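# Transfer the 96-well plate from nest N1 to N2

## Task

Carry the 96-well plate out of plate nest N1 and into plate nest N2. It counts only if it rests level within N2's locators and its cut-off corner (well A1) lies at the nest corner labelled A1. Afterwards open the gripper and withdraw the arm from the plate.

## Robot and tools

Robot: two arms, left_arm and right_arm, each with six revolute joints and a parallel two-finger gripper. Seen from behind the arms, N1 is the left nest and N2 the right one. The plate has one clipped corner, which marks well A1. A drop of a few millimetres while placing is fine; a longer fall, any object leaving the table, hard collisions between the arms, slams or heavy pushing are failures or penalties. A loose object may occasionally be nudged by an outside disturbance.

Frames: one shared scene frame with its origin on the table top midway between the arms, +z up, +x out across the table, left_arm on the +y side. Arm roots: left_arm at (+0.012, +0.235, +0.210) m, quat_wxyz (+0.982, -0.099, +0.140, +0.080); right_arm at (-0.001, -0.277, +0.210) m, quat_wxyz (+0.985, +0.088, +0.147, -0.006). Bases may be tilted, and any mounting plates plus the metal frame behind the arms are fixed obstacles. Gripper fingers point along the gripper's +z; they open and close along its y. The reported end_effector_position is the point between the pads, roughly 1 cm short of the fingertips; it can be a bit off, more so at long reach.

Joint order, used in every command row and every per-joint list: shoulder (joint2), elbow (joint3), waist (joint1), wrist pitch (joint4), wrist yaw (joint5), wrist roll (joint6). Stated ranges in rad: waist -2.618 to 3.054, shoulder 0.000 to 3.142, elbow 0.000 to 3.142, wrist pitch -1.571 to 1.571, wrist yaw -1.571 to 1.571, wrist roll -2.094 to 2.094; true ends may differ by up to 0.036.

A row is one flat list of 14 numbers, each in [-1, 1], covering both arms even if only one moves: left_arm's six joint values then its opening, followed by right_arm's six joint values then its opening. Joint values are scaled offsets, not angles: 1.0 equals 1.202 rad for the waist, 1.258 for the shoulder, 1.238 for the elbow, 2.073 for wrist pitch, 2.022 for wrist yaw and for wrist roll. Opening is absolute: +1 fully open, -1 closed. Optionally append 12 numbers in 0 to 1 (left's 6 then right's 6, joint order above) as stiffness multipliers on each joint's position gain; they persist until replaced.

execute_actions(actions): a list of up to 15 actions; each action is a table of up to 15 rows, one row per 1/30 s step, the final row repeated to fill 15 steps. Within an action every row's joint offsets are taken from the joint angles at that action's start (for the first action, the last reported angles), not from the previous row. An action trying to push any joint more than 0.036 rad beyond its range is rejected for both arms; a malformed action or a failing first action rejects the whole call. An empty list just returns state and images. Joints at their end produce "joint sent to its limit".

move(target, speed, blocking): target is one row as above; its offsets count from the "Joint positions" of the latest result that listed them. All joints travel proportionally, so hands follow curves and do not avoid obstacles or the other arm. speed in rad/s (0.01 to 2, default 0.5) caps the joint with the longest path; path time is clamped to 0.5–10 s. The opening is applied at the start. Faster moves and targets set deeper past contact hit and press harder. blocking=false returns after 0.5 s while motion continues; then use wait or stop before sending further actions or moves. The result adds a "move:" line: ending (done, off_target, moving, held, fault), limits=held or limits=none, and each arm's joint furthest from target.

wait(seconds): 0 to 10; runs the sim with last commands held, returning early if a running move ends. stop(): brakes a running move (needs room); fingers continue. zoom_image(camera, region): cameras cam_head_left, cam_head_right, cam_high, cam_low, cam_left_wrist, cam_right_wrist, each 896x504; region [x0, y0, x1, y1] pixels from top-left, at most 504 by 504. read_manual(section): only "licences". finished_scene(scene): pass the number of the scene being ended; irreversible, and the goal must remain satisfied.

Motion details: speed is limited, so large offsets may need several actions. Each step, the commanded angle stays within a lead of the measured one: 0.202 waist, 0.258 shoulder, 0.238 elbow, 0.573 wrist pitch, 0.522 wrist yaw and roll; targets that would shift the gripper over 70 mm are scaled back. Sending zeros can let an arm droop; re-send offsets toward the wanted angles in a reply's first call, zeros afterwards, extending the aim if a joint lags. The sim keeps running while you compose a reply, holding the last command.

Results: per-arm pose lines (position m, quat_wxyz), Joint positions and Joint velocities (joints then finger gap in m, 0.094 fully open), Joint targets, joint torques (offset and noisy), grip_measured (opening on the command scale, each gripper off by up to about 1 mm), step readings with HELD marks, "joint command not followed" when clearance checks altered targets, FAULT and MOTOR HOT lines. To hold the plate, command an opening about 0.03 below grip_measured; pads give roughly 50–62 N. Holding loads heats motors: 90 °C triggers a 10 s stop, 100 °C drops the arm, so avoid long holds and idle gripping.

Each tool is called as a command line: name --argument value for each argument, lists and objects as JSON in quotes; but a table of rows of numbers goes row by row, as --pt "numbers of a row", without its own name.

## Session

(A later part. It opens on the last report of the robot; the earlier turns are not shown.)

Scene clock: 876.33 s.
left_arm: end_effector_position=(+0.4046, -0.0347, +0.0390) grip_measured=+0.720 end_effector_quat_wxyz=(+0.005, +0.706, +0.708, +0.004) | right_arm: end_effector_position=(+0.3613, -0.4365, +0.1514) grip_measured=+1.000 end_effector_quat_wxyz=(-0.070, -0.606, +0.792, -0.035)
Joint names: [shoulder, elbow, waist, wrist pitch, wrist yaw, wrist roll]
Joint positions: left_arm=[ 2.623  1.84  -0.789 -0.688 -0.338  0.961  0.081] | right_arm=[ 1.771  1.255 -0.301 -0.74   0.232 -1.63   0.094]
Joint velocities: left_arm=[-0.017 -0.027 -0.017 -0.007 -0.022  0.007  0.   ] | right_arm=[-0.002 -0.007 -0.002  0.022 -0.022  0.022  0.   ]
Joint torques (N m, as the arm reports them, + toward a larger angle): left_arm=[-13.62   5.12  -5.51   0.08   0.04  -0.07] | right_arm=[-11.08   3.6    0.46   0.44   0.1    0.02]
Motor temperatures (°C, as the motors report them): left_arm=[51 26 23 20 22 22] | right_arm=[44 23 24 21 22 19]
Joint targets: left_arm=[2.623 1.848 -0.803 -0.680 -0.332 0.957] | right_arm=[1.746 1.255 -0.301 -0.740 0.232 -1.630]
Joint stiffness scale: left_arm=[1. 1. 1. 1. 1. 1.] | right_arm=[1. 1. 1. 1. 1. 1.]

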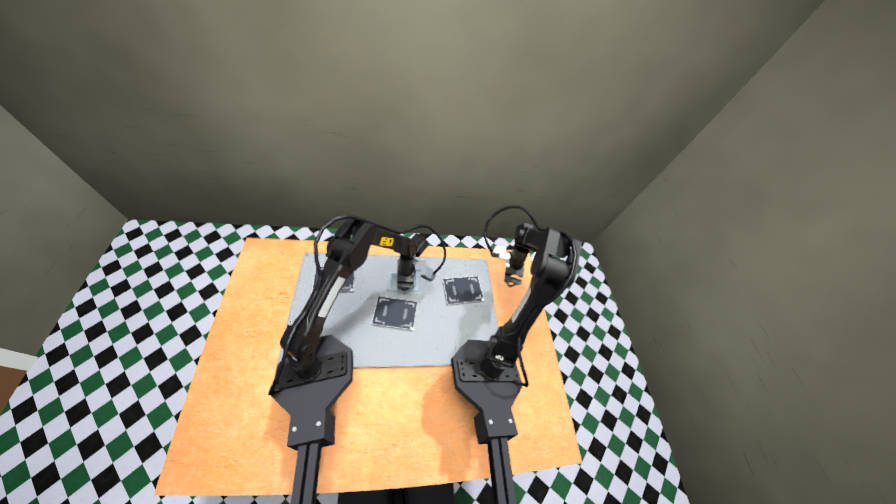

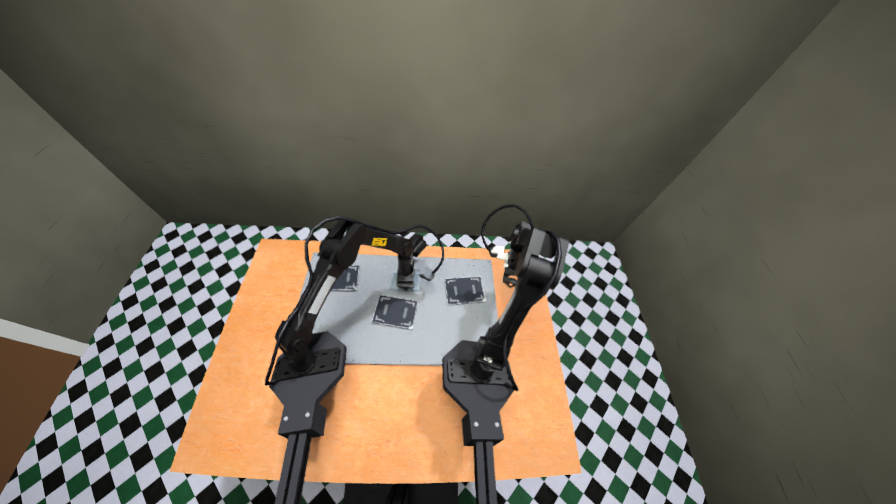

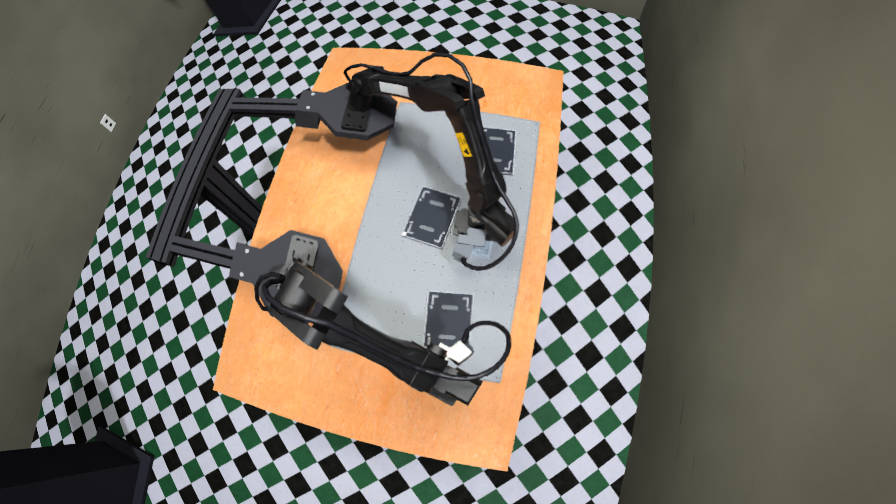

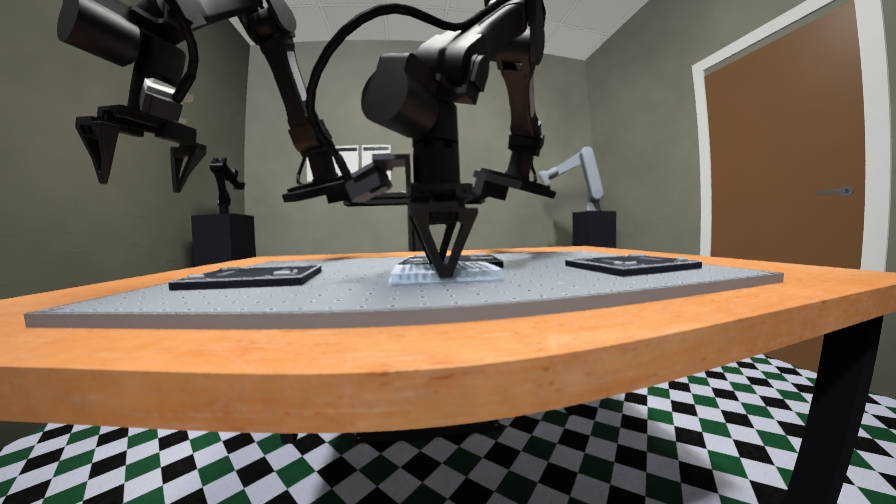

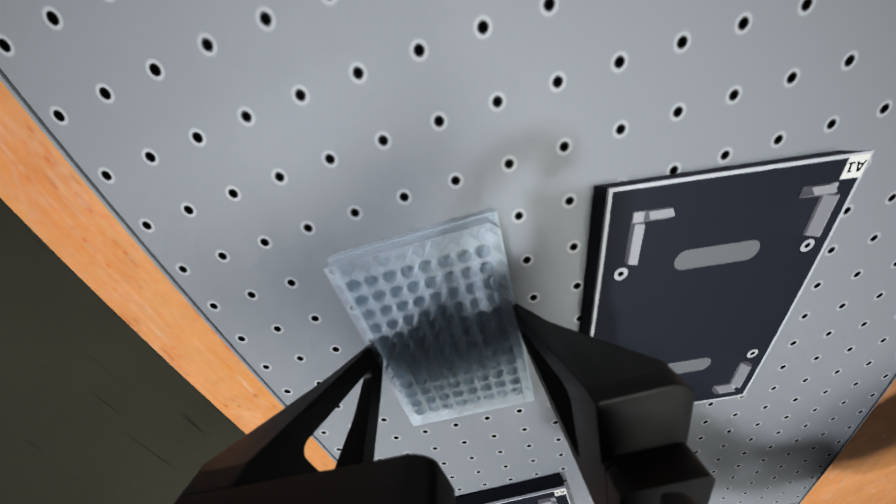

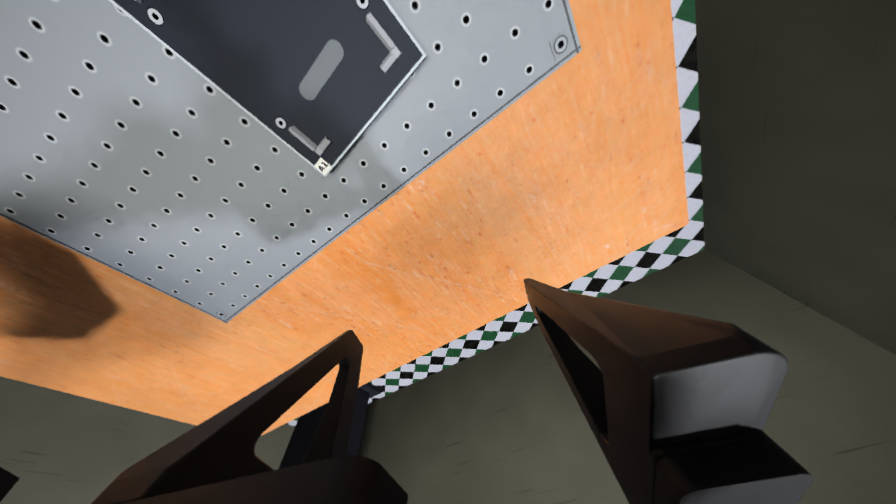

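execute_actions --actions '[[[-0.020,0.0065,-0.013,-0.004,0.003,-0.003,0.69,-0.02,0,0,0,0,0,1],[-0.023,0.0065,-0.0145,-0.006,0.003,-0.0035,0.69,-0.02,0,0,0,0,0,1],[-0.027,0.0065,-0.016,-0.008,0.003,-0.004,0.69,-0.02,0,0,0,0,0,1],[-0.030,0.0065,-0.017,-0.010,0.003,-0.005,0.69,-0.02,0,0,0,0,0,1],[-0.033,0.0065,-0.0185,-0.012,0.003,-0.0055,0.69,-0.02,0,0,0,0,0,1],[-0.036,0.0065,-0.020,-0.0145,0.003,-0.006,0.69,-0.02,0,0,0,0,0,1],[-0.040,0.0065,-0.021,-0.017,0.003,-0.007,0.69,-0.02,0,0,0,0,0,1],[-0.043,0.0065,-0.0225,-0.019,0.003,-0.0075,0.69,-0.02,0,0,0,0,0,1],[-0.046,0.0065,-0.024,-0.021,0.003,-0.008,0.69,-0.02,0,0,0,0,0,1],[-0.049,0.0065,-0.025,-0.023,0.003,-0.009,0.69,-0.02,0,0,0,0,0,1],[-0.052,0.0065,-0.026,-0.025,0.003,-0.0095,0.69,-0.02,0,0,0,0,0,1],[-0.055,0.0065,-0.027,-0.027,0.003,-0.010,0.69,-0.02,0,0,0,0,0,1],[-0.057,0.0065,-0.028,-0.029,0.003,-0.011,0.69,-0.02,0,0,0,0,0,1]]]'

Scene clock: 957.03 s.
left_arm: end_effector_position=(+0.4090, -0.0360, +0.0595) grip_measured=+0.720 end_effector_quat_wxyz=(+0.012, +0.704, +0.710, +0.004) | right_arm: end_effector_position=(+0.3613, -0.4365, +0.1514) grip_measured=+1.000 end_effector_quat_wxyz=(-0.070, -0.606, +0.792, -0.035)
Joint names: [shoulder, elbow, waist, wrist pitch, wrist yaw, wrist roll]
Joint positions: left_arm=[ 2.578  1.84  -0.799 -0.722 -0.338  0.948  0.081] | right_arm=[ 1.771  1.255 -0.301 -0.74   0.232 -1.63   0.094]
Joint velocities: left_arm=[-0.125  0.002 -0.071 -0.095 -0.037 -0.095 -0.   ] | right_arm=[-0.002  0.002  0.007 -0.007  0.022  0.022  0.   ]
Joint torques (N m, as the arm reports them, + toward a larger angle): left_arm=[-15.35   5.25  -5.89  -0.14   0.04  -0.11] | right_arm=[-11.05   3.62   0.45   0.44   0.08   0.02]
Motor temperatures (°C, as the motors report them): left_arm=[53 26 23 20 22 22] | right_arm=[44 23 24 21 22 19]
Joint targets: left_arm=[2.551 1.848 -0.822 -0.748 -0.332 0.939] | right_arm=[1.746 1.255 -0.301 -0.740 0.232 -1.630]
Joint stiffness scale: left_arm=[1. 1. 1. 1. 1. 1.] | right_arm=[1. 1. 1. 1. 1. 1.]
Step readings (joint positions):
0: left_arm=[2.623 1.840 -0.789 -0.688 -0.338 0.961] | right_arm=[1.771 1.255 -0.301 -0.740 0.232 -1.630]
1: left_arm=[2.623 1.840 -0.789 -0.688 -0.338 0.961] | right_arm=[1.771 1.255 -0.301 -0.740 0.232 -1.630]
2: left_arm=[2.623 1.840 -0.789 -0.688 -0.338 0.961] | right_arm=[1.771 1.255 -0.301 -0.740 0.232 -1.630]
4: left_arm=[2.623 1.840 -0.789 -0.689 -0.338 0.960] | right_arm=[1.771 1.255 -0.301 -0.740 0.232 -1.630]
8: left_arm=[2.614 1.840 -0.789 -0.701 -0.338 0.956] | right_arm=[1.771 1.255 -0.301 -0.740 0.232 -1.630]
15: Joint positions above

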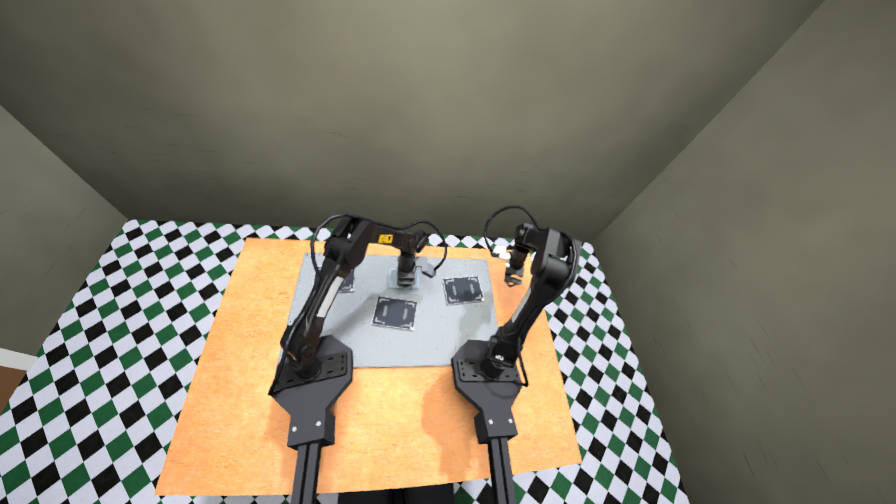

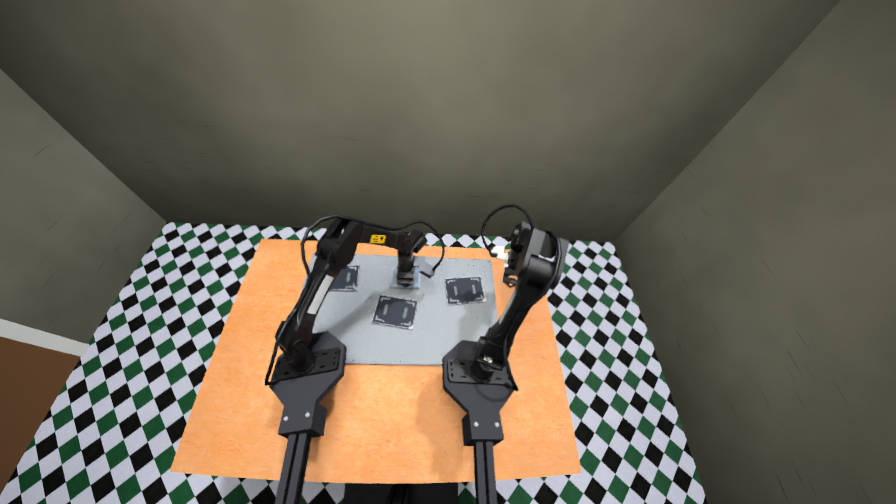

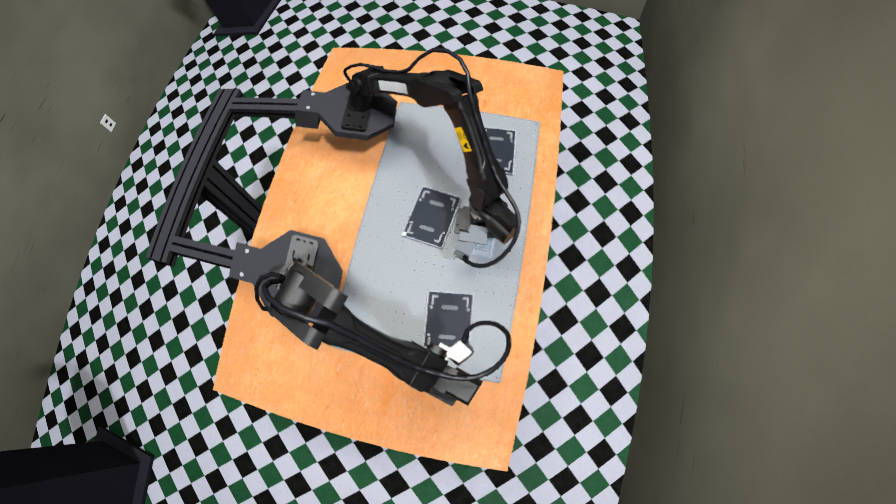

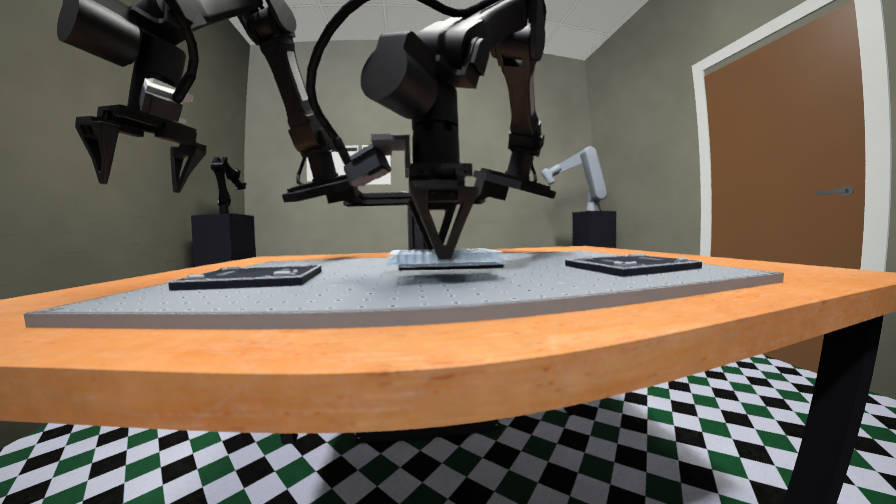

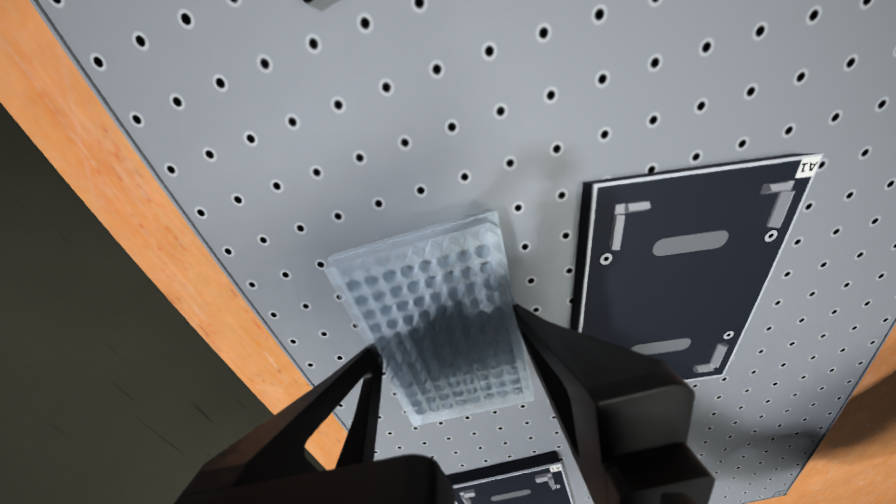

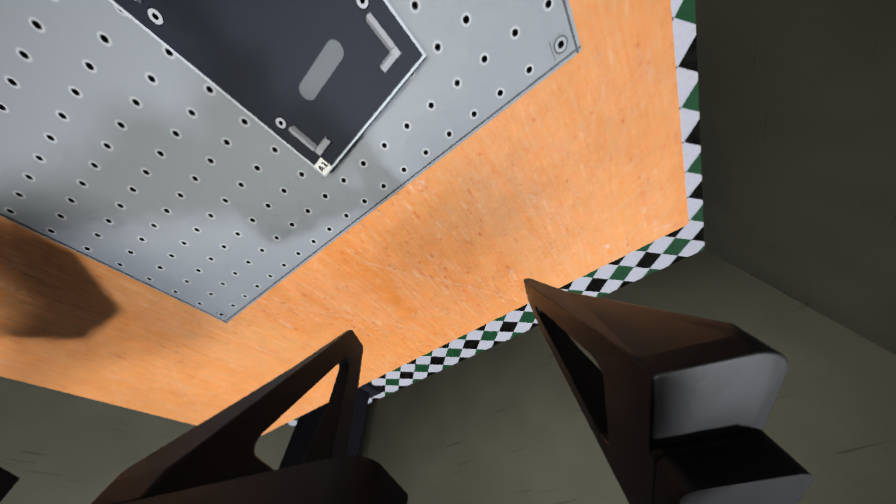

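move --target '[-0.074,0.004,-0.034,-0.046,0.002,-0.015,0.69,-0.02,0,0,0,0,0,1]' --speed 0.25

Scene clock: 969.03 s.
left_arm: end_effector_position=(+0.4091, -0.0357, +0.0945) grip_measured=+0.720 end_effector_quat_wxyz=(+0.013, +0.704, +0.710, +0.003) | right_arm: end_effector_position=(+0.3613, -0.4365, +0.1514) grip_measured=+1.000 end_effector_quat_wxyz=(-0.070, -0.606, +0.792, -0.035)
Joint names: [shoulder, elbow, waist, wrist pitch, wrist yaw, wrist roll]
Joint positions: left_arm=[ 2.504  1.84  -0.822 -0.803 -0.338  0.924  0.081] | right_arm=[ 1.771  1.255 -0.301 -0.74   0.232 -1.63   0.094]
Joint velocities: left_arm=[ 0.007 -0.007  0.007 -0.022 -0.007  0.051 -0.001] | right_arm=[-0.012  0.017 -0.017 -0.022 -0.007 -0.037  0.   ]
Joint torques (N m, as the arm reports them, + toward a larger angle): left_arm=[-14.96   5.3   -5.74  -0.1    0.02  -0.09] | right_arm=[-11.07   3.58   0.48   0.43   0.09   0.01]
Motor temperatures (°C, as the motors report them): left_arm=[55 26 23 20 22 22] | right_arm=[44 23 24 21 22 19]
Joint targets: left_arm=[2.486 1.845 -0.840 -0.818 -0.334 0.918] | right_arm=[1.746 1.255 -0.301 -0.740 0.232 -1.630]
Joint stiffness scale: left_arm=[1. 1. 1. 1. 1. 1.] | right_arm=[1. 1. 1. 1. 1. 1.]
move: off_target (right_arm); limits=none; left_arm: farthest joint: the shoulder, 0.019 radians from its target (0.089 radians at the start); right_arm: farthest joint: the shoulder, 0.026 radians from its target (0.026 radians at the start)

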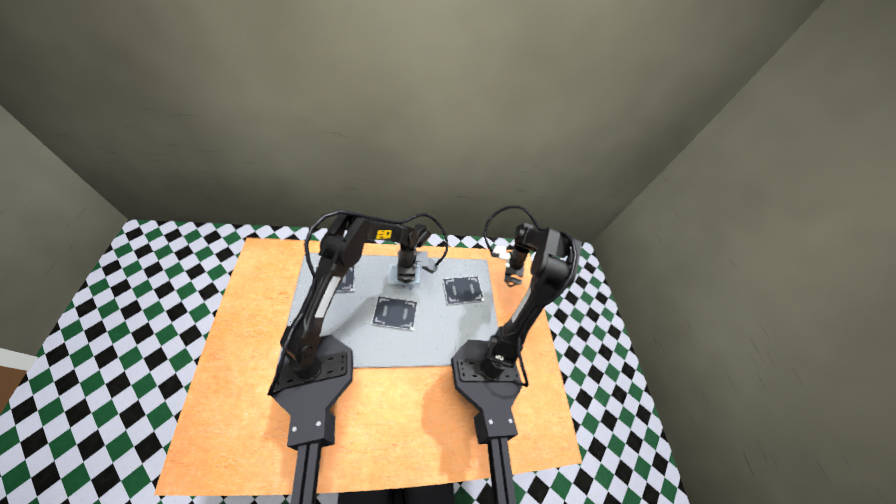

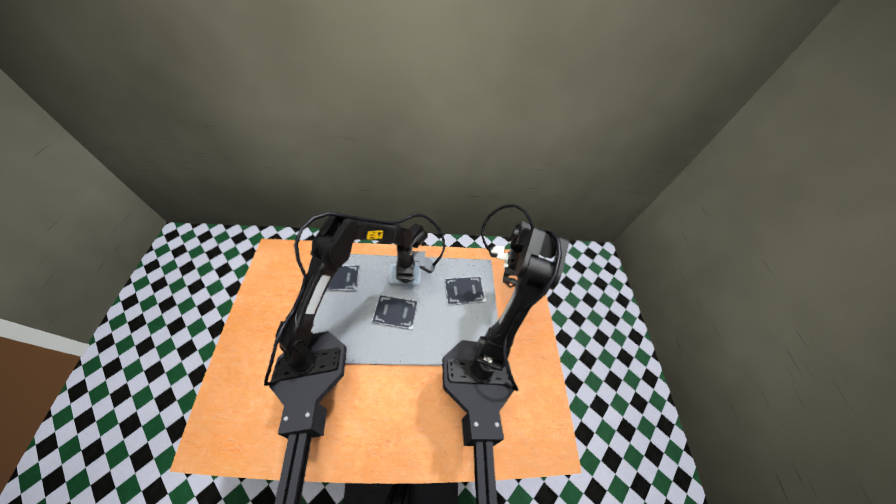

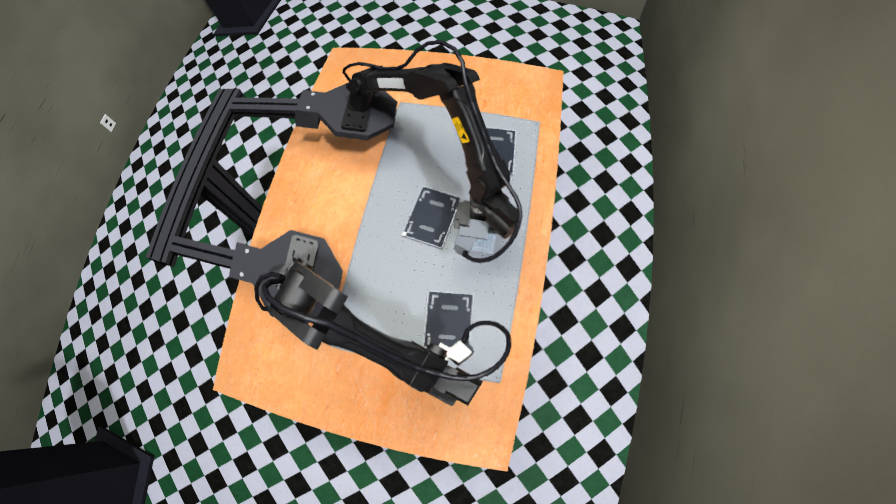

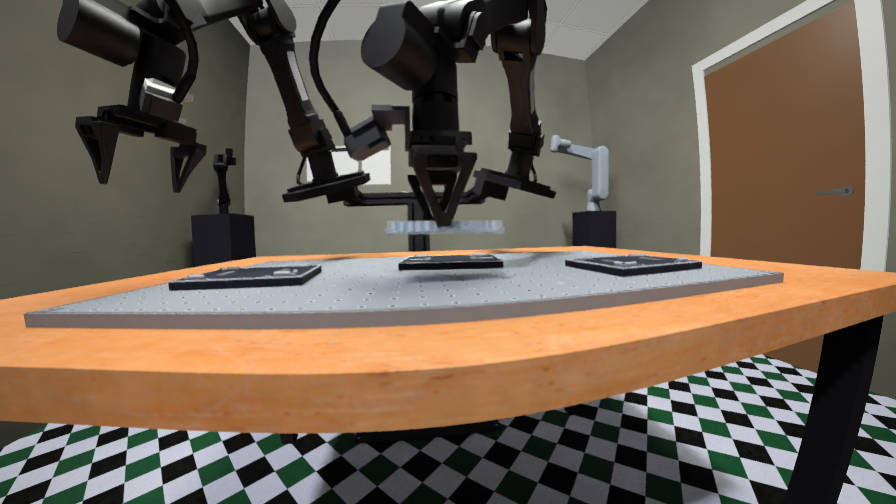

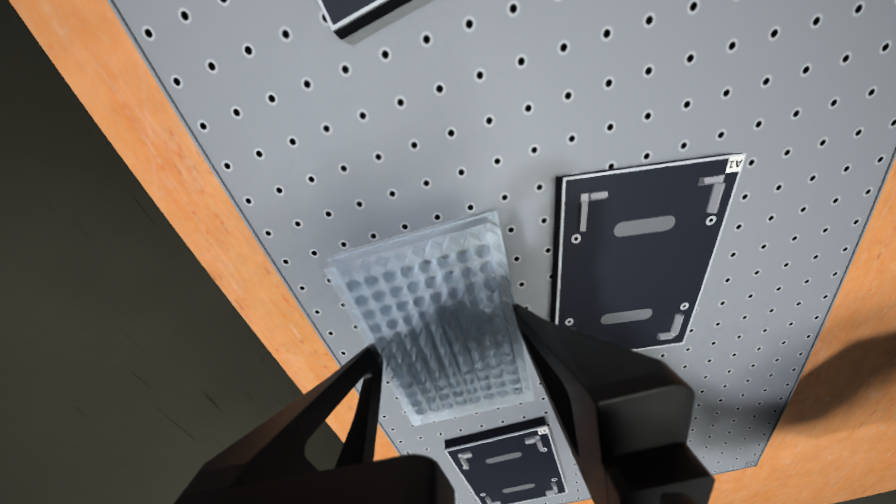

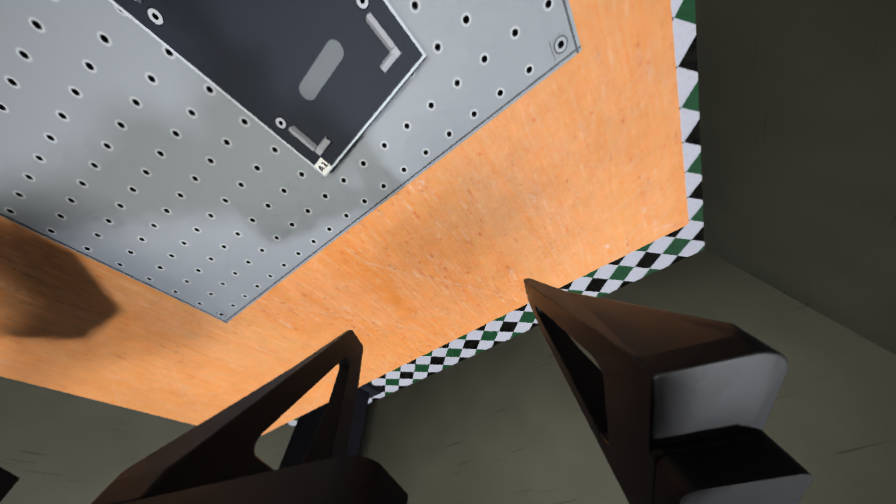

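move --target '[-0.3855,-0.479,0.6248,0.152,0.0781,0.3818,0.69,-0.02,0,0,0,0,0,1]' --speed 0.5

Scene clock: 996.73 s.
left_arm: end_effector_position=(+0.4150, +0.2971, +0.0747) grip_measured=+0.720 end_effector_quat_wxyz=(-0.001, +0.704, +0.710, +0.007) | right_arm: end_effector_position=(+0.3613, -0.4365, +0.1514) grip_measured=+1.000 end_effector_quat_wxyz=(-0.070, -0.606, +0.792, -0.035)
Joint names: [shoulder, elbow, waist, wrist pitch, wrist yaw, wrist roll]
Joint positions: left_arm=[ 2.043  1.264 -0.065 -0.493 -0.201  1.69   0.081] | right_arm=[ 1.771  1.255 -0.301 -0.74   0.232 -1.63   0.094]
Joint velocities: left_arm=[ 0.002 -0.017 -0.012 -0.037  0.007 -0.095  0.001] | right_arm=[-0.007 -0.012 -0.002 -0.037  0.007 -0.037  0.   ]
Joint torques (N m, as the arm reports them, + toward a larger angle): left_arm=[-13.28   2.7   -2.33   0.09   0.2    0.02] | right_arm=[-11.07   3.57   0.5    0.44   0.08   0.01]
Motor temperatures (°C, as the motors report them): left_arm=[56 26 23 20 22 22] | right_arm=[45 23 24 21 22 19]
Joint targets: left_arm=[2.019 1.247 -0.071 -0.488 -0.181 1.696] | right_arm=[1.746 1.255 -0.301 -0.740 0.232 -1.630]
Joint stiffness scale: left_arm=[1. 1. 1. 1. 1. 1.] | right_arm=[1. 1. 1. 1. 1. 1.]
move: off_target (left_arm, right_arm); limits=none; left_arm: farthest joint: the shoulder, 0.024 radians from its target (0.485 radians at the start); right_arm: farthest joint: the shoulder, 0.026 radians from its target (0.026 radians at the start)

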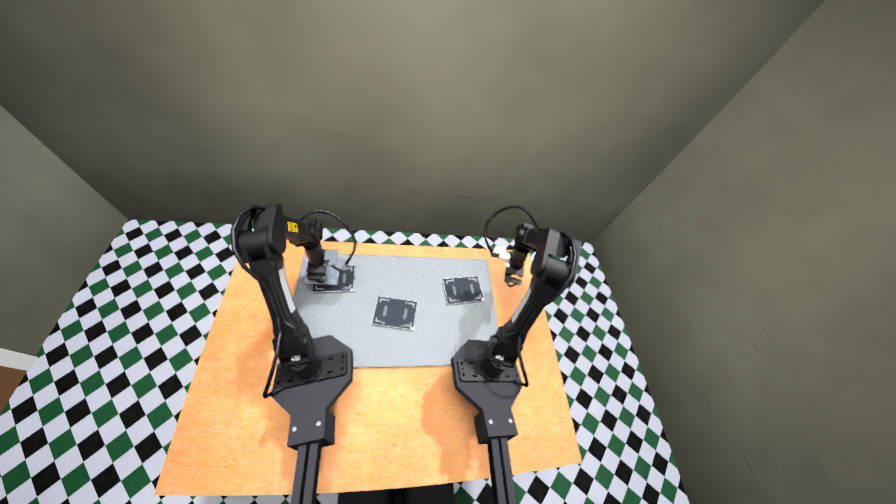

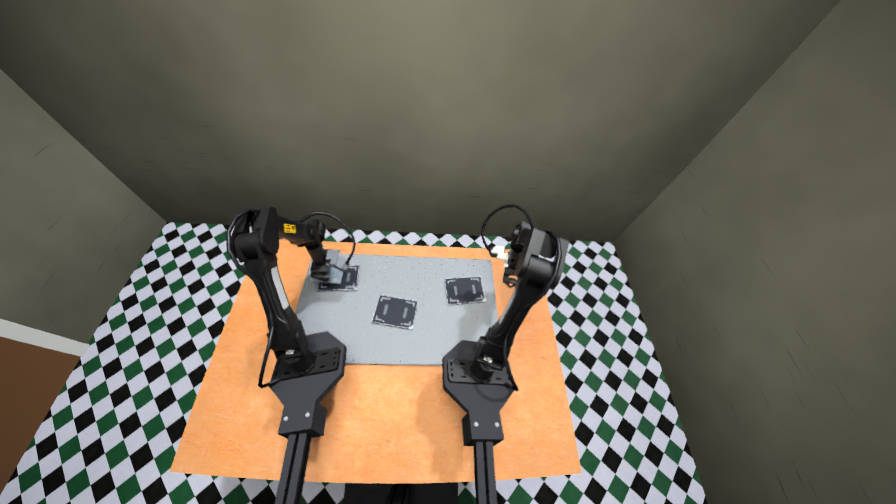

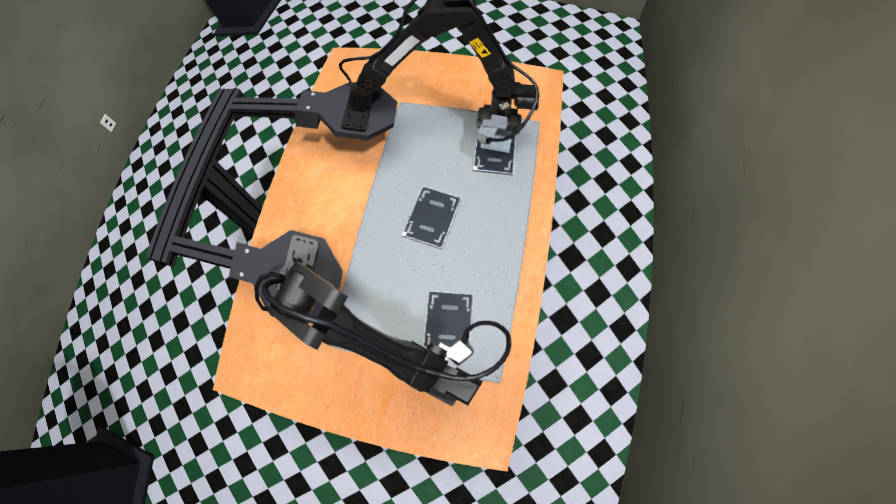

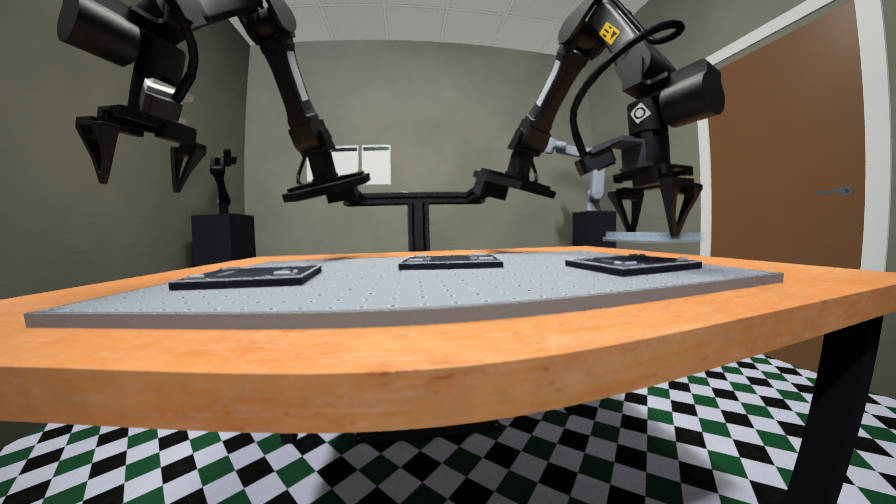

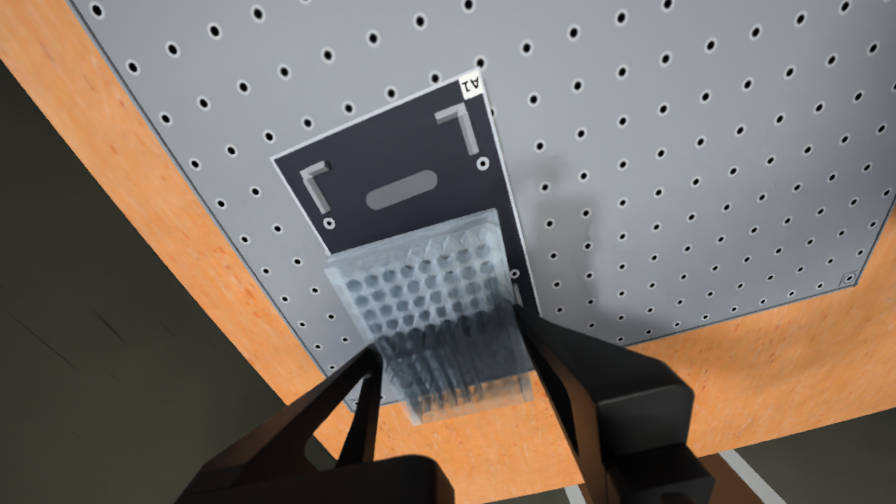

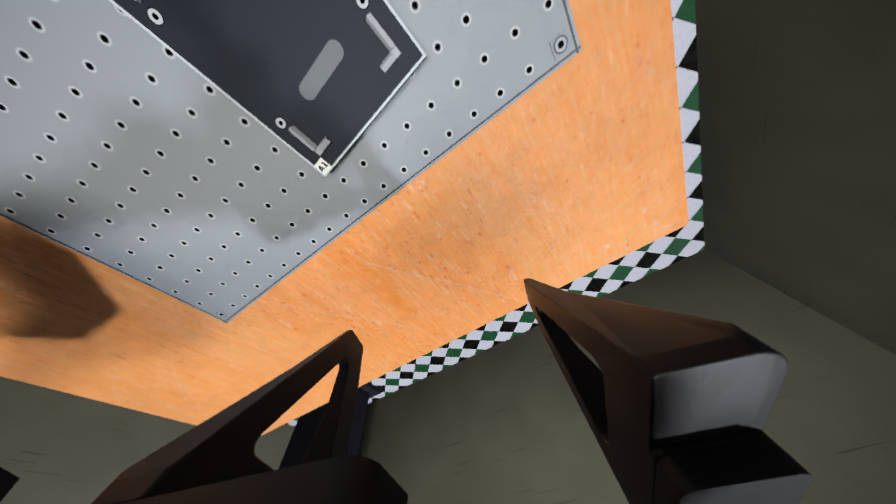

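zoom_image --camera "cam_low" --region '[540,190,740,295]'

zoom_image --camera "cam_left_wrist" --region '[250,50,580,440]'

Region (540, 190, 740, 295) of cam_low's 896x504 image, scaled by 2.520, with more detail than that image has; it fills the top 265 rows of this view, and the rest is white.

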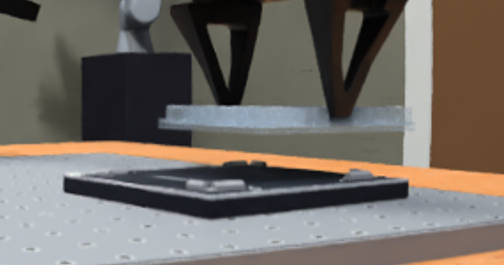

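Region (250, 50, 580, 440) of cam_left_wrist's 896x504 image, scaled by 1.292, with more detail than that image has; it fills the left 426 columns of this view, and the rest is white.

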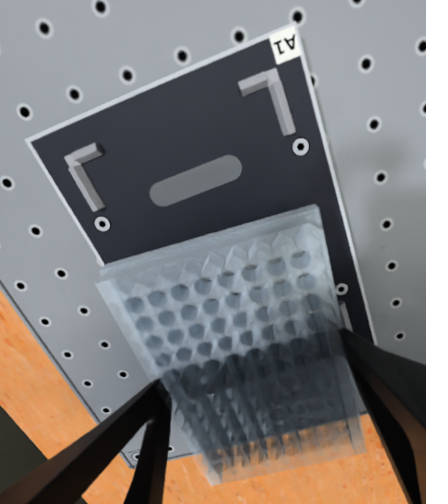

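move --target '[0.010,-0.0267,-0.0948,-0.003,-0.0168,-0.0455,0.69,-0.02,0,0,0,0,0,1]' --speed 0.25

Scene clock: 1061.63 s.
left_arm: end_effector_position=(+0.4126, +0.2574, +0.0772) grip_measured=+0.720 end_effector_quat_wxyz=(-0.001, +0.710, +0.704, +0.006) | right_arm: end_effector_position=(+0.3613, -0.4365, +0.1514) grip_measured=+1.000 end_effector_quat_wxyz=(-0.070, -0.606, +0.792, -0.035)
Joint names: [shoulder, elbow, waist, wrist pitch, wrist yaw, wrist roll]
Joint positions: left_arm=[ 2.05   1.245 -0.168 -0.492 -0.229  1.604  0.081] | right_arm=[ 1.771  1.255 -0.301 -0.74   0.232 -1.63   0.094]
Joint velocities: left_arm=[0.007 0.007 0.012 0.037 0.007 0.037 0.   ] | right_arm=[-0.012 -0.002  0.002  0.022  0.066 -0.037  0.   ]
Joint torques (N m, as the arm reports them, + toward a larger angle): left_arm=[-10.62   2.74  -2.91  -0.05  -0.12  -0.11] | right_arm=[-11.07   3.6    0.49   0.43   0.09   0.02]
Motor temperatures (°C, as the motors report them): left_arm=[53 25 22 20 22 22] | right_arm=[45 23 24 21 22 19]
Joint targets: left_arm=[2.056 1.231 -0.179 -0.499 -0.235 1.597] | right_arm=[1.746 1.255 -0.301 -0.740 0.232 -1.630]
Joint stiffness scale: left_arm=[1. 1. 1. 1. 1. 1.] | right_arm=[1. 1. 1. 1. 1. 1.]
move: off_target (right_arm); limits=none; left_arm: farthest joint: the elbow, 0.014 radians from its target (0.033 radians at the start); right_arm: farthest joint: the shoulder, 0.026 radians from its target (0.026 radians at the start)

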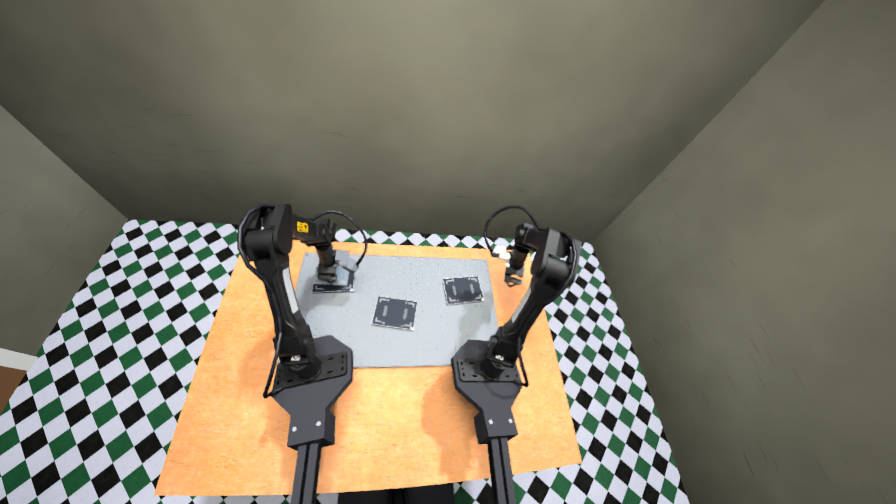

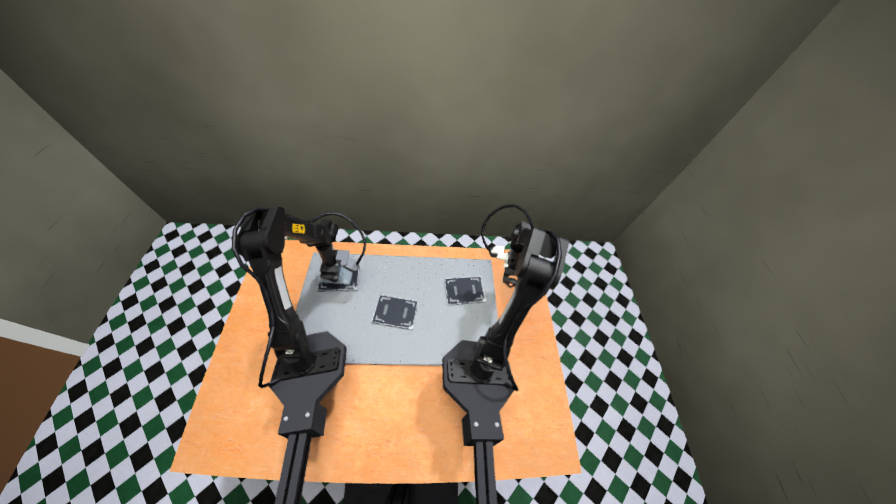

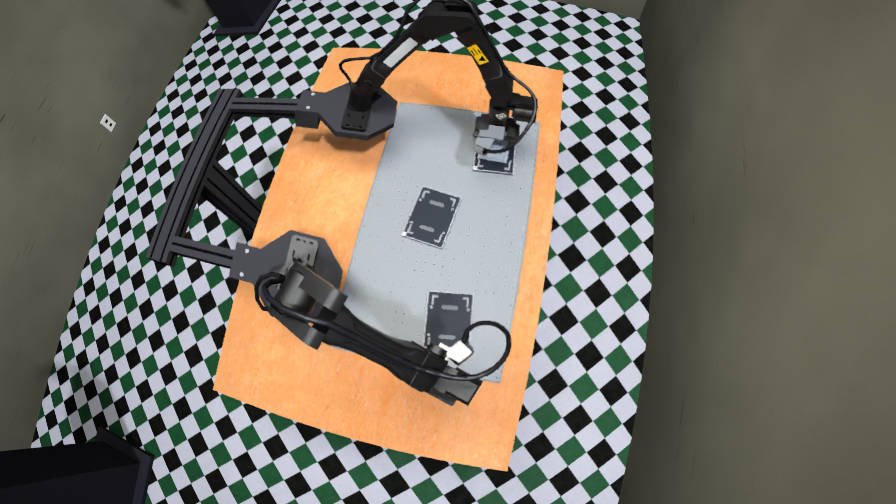

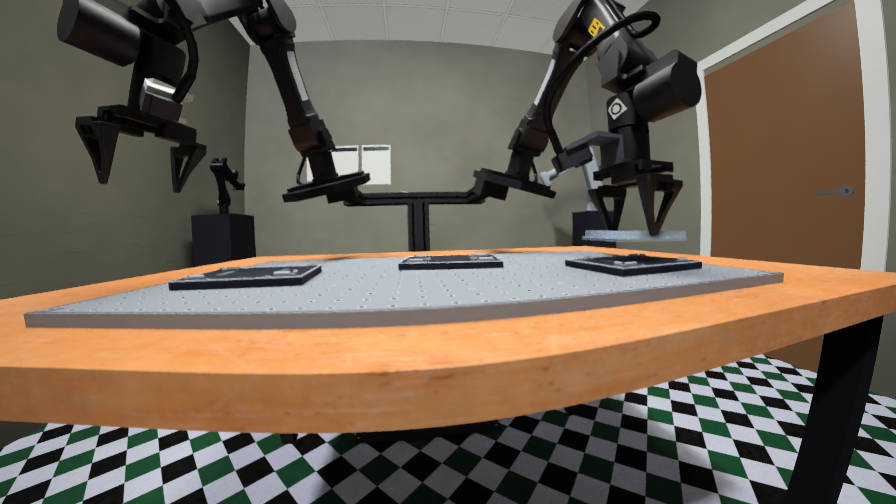

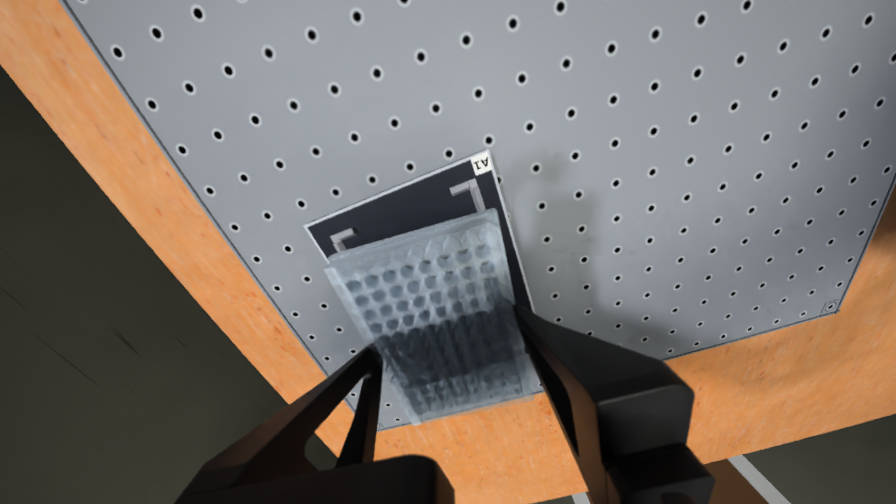

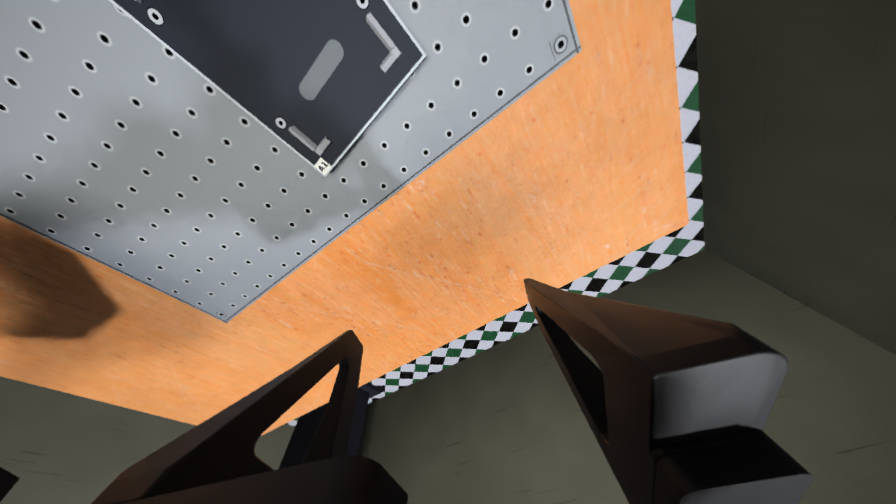

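zoom_image --camera "cam_left_wrist" --region '[290,130,560,300]'

zoom_image --camera "cam_low" --region '[540,190,740,295]'

Region (290, 130, 560, 300) of cam_left_wrist's 896x504 image, scaled by 1.867, with more detail than that image has; it fills the top 317 rows of this view, and the rest is white.

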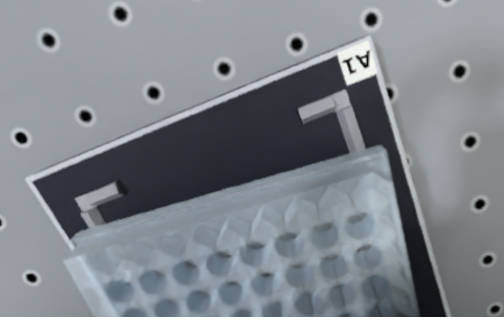

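Region (540, 190, 740, 295) of cam_low's 896x504 image, scaled by 2.520, with more detail than that image has; it fills the top 265 rows of this view, and the rest is white.

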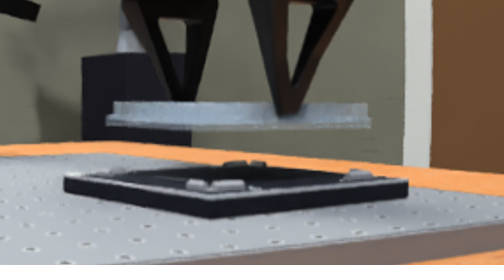

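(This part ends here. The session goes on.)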